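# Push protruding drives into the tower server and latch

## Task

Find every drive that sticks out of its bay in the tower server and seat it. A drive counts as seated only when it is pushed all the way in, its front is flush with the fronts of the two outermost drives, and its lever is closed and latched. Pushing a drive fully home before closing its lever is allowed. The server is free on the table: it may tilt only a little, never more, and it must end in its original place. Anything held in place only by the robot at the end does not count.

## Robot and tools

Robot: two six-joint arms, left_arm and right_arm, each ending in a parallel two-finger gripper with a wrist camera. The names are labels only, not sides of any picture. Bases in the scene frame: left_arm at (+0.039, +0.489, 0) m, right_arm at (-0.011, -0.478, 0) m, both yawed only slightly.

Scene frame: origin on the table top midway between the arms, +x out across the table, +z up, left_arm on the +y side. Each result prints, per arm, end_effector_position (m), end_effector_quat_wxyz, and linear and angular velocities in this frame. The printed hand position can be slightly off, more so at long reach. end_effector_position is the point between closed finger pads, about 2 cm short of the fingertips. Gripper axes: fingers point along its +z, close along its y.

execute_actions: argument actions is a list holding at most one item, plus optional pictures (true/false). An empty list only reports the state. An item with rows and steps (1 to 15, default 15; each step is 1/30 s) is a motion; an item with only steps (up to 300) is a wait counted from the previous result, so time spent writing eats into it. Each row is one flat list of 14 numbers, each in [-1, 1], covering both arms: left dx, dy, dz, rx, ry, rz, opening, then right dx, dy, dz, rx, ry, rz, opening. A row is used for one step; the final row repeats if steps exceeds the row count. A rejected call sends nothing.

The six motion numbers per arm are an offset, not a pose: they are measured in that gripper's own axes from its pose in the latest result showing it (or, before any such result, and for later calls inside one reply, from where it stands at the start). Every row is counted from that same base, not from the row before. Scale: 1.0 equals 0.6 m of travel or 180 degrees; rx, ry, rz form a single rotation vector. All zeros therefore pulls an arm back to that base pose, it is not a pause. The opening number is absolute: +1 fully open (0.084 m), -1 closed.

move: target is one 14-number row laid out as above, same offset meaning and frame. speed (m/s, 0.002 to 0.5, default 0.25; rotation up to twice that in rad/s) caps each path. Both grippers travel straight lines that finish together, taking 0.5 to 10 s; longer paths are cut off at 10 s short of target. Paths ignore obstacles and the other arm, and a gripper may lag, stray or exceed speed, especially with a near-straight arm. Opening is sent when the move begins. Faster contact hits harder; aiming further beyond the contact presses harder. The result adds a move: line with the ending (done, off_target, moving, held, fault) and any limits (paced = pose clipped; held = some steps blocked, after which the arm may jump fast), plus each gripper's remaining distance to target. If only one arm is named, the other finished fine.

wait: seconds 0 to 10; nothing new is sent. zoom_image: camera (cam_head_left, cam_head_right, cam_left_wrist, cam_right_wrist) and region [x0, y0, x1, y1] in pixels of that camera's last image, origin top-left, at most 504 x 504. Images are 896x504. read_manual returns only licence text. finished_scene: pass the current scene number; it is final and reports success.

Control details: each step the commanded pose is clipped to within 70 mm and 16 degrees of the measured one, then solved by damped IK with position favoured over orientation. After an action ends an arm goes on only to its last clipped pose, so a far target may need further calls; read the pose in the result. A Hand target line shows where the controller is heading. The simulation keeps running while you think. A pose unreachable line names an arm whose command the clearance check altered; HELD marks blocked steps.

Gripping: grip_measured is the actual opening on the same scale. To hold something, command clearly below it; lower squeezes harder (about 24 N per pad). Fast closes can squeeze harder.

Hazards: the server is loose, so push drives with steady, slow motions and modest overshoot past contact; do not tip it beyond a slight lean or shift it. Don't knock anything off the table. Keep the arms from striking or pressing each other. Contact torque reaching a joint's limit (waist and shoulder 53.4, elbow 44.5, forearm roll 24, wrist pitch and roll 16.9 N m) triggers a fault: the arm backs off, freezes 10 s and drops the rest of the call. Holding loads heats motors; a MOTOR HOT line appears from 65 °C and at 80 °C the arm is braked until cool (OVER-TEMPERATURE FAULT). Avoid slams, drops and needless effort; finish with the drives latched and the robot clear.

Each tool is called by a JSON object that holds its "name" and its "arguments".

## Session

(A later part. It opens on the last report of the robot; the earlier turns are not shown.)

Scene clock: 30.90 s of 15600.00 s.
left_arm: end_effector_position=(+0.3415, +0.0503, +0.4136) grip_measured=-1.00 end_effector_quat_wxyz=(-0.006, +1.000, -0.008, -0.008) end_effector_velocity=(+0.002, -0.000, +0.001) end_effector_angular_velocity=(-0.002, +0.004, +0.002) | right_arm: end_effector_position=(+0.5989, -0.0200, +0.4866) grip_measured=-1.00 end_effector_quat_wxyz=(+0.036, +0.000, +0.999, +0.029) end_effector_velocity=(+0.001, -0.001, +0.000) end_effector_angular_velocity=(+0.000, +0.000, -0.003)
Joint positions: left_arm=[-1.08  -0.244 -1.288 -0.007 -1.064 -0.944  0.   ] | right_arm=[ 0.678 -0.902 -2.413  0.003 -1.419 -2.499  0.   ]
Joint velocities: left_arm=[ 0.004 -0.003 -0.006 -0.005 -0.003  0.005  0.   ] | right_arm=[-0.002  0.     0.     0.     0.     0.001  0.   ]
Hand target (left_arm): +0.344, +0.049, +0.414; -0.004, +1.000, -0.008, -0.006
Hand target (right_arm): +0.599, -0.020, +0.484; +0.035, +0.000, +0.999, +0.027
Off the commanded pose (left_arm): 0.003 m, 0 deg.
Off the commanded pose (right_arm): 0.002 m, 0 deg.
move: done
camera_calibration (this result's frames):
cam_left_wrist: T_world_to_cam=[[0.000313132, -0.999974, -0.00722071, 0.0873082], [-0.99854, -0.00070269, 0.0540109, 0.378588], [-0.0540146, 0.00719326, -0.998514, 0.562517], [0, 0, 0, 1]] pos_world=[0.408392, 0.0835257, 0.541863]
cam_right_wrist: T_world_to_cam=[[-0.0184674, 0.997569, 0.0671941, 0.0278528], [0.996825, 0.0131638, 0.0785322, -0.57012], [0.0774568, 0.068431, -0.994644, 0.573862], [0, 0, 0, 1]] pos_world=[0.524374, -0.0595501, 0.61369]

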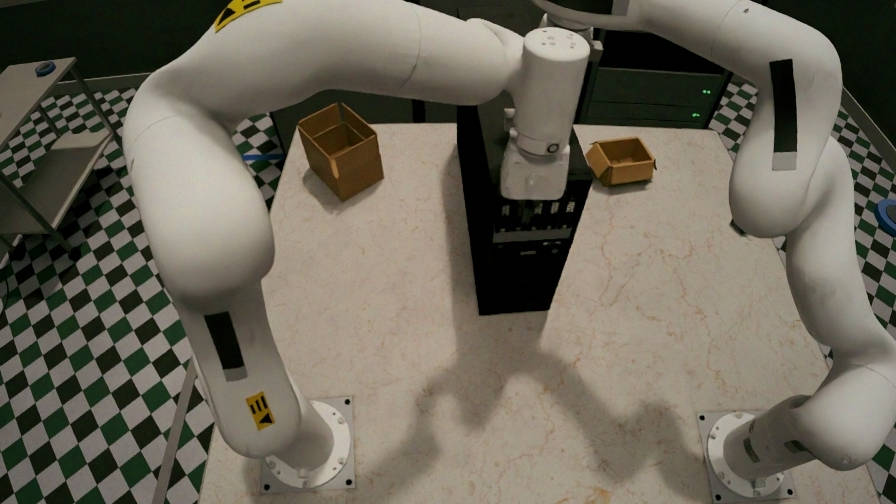

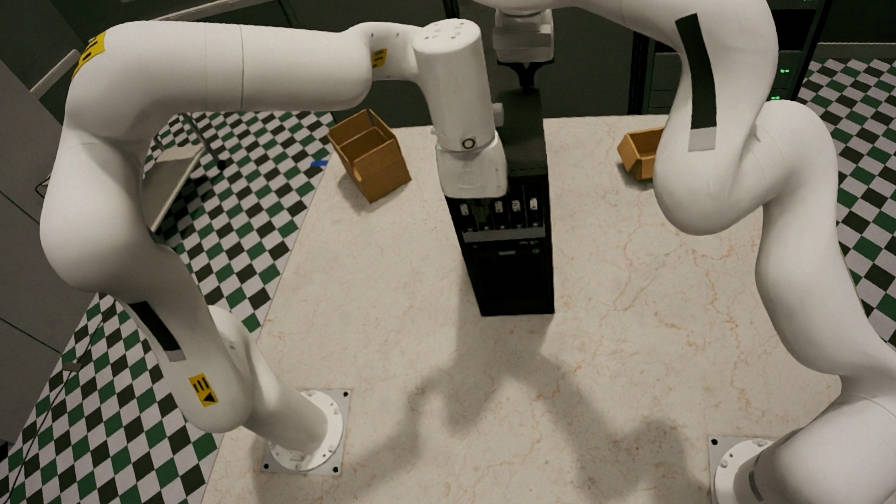

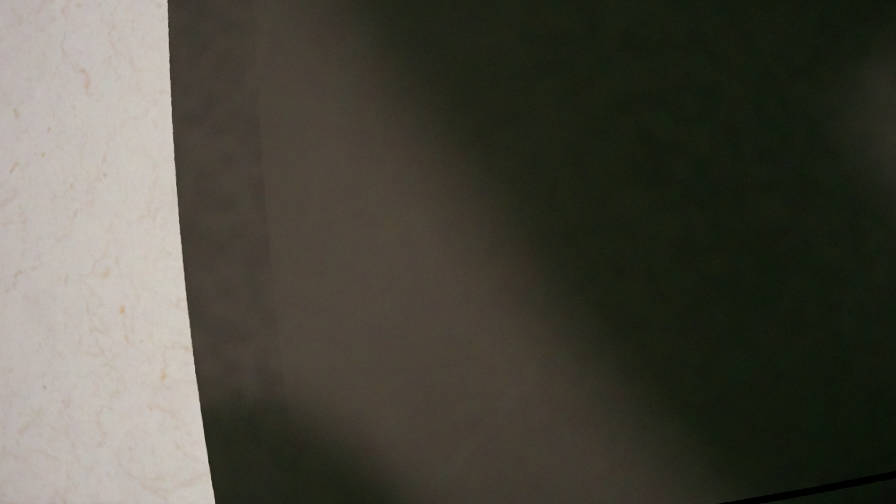

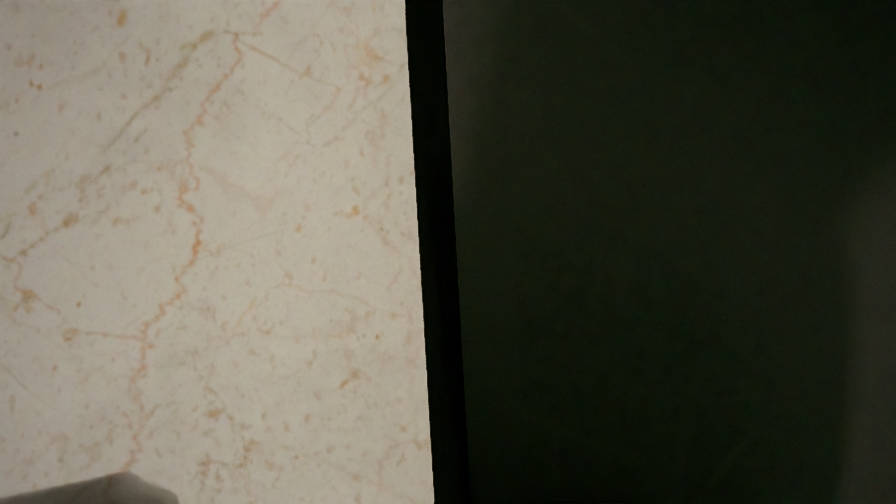

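Back both arms off and check.

{"name": "move", "arguments": {"target": [-0.14, 0, -0.1, 0, 0, 0, -1, 0.05, 0, -0.08, 0, 0, 0, -1], "speed": 0.1}}

Scene clock: 33.93 s of 15600.00 s.
left_arm: end_effector_position=(+0.2588, +0.0508, +0.4749) grip_measured=-1.00 end_effector_quat_wxyz=(-0.006, +1.000, -0.008, -0.008) end_effector_velocity=(-0.001, -0.000, +0.001) end_effector_angular_velocity=(-0.001, -0.000, +0.002) | right_arm: end_effector_position=(+0.5657, -0.0225, +0.5321) grip_measured=-1.00 end_effector_quat_wxyz=(+0.036, +0.000, +0.999, +0.029) end_effector_velocity=(-0.001, +0.000, +0.002) end_effector_angular_velocity=(+0.001, -0.001, +0.001)
Joint positions: left_arm=[-1.217 -0.114 -1.276 -0.009 -1.18  -1.082  0.   ] | right_arm=[ 0.703 -0.818 -2.377  0.001 -1.467 -2.474  0.   ]
Joint velocities: left_arm=[-0.002  0.002 -0.001 -0.    -0.002 -0.004  0.   ] | right_arm=[ 0.001  0.002 -0.     0.    -0.001  0.001  0.   ]
Hand target (left_arm): +0.259, +0.051, +0.475; -0.006, +1.000, -0.008, -0.008
Hand target (right_arm): +0.566, -0.023, +0.532; +0.036, +0.000, +0.999, +0.029
Off the commanded pose (left_arm): 0.000 m, 0 deg.
Off the commanded pose (right_arm): 0.000 m, 0 deg.
move: done
camera_calibration (this result's frames):
cam_left_wrist: T_world_to_cam=[[0.00058645, -0.999972, -0.00739955, 0.0882483], [-0.998556, -0.000983067, 0.0537109, 0.29279], [-0.0537167, 0.00735736, -0.998529, 0.619233], [0, 0, 0, 1]] pos_world=[0.325578, 0.0839777, 0.603249]
cam_right_wrist: T_world_to_cam=[[-0.0185127, 0.997569, 0.0671834, 0.0267728], [0.996848, 0.0132309, 0.0782266, -0.54037], [0.0771475, 0.0684199, -0.994669, 0.622088], [0, 0, 0, 1]] pos_world=[0.49117, -0.0621213, 0.659244]

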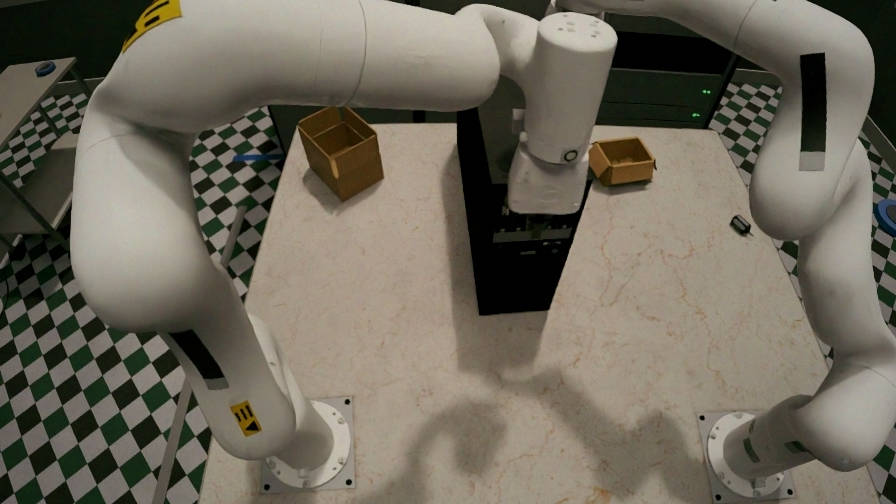

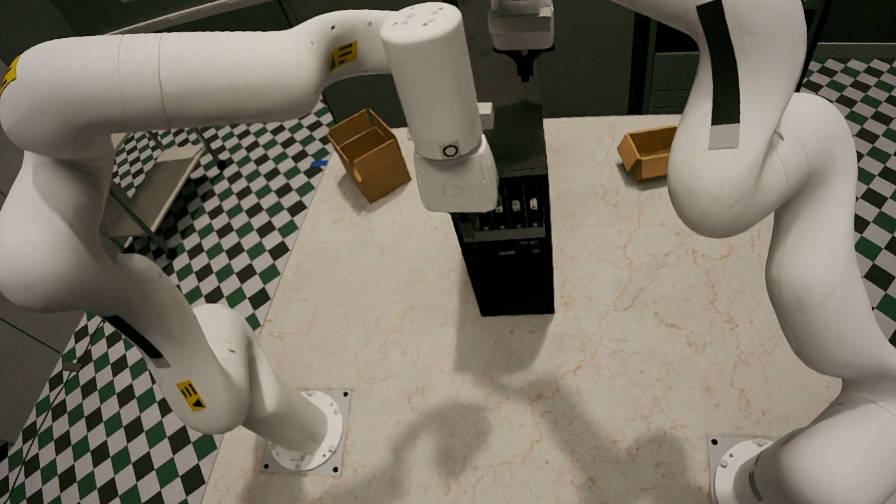

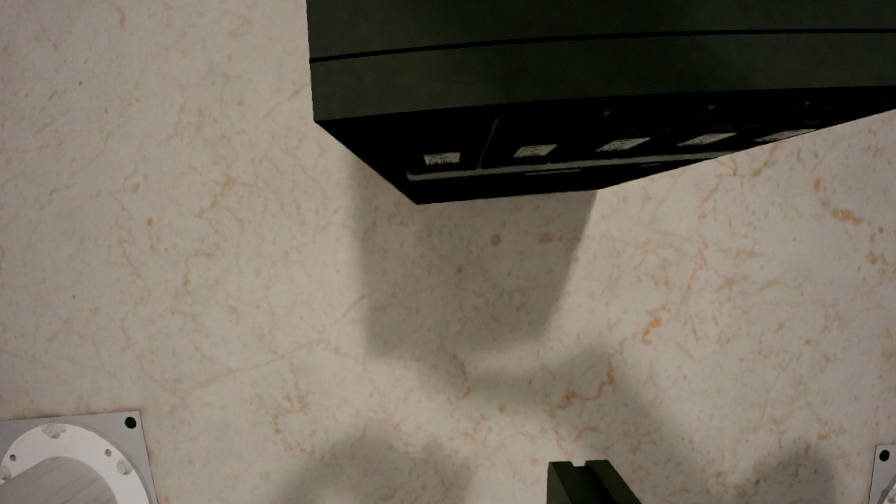

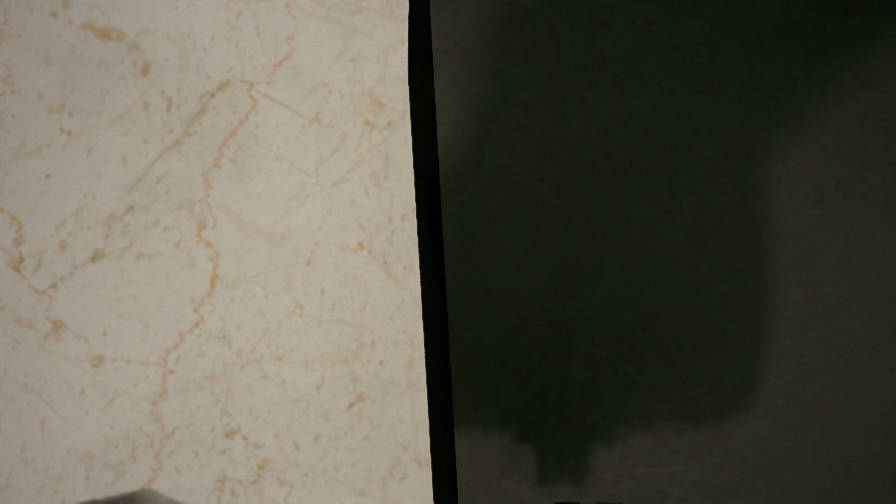

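The lever is shut and all five drives are flush, with neither arm touching the server.

{"name": "finished_scene", "arguments": {"scene": 2}}

The scene is finished: the task was done.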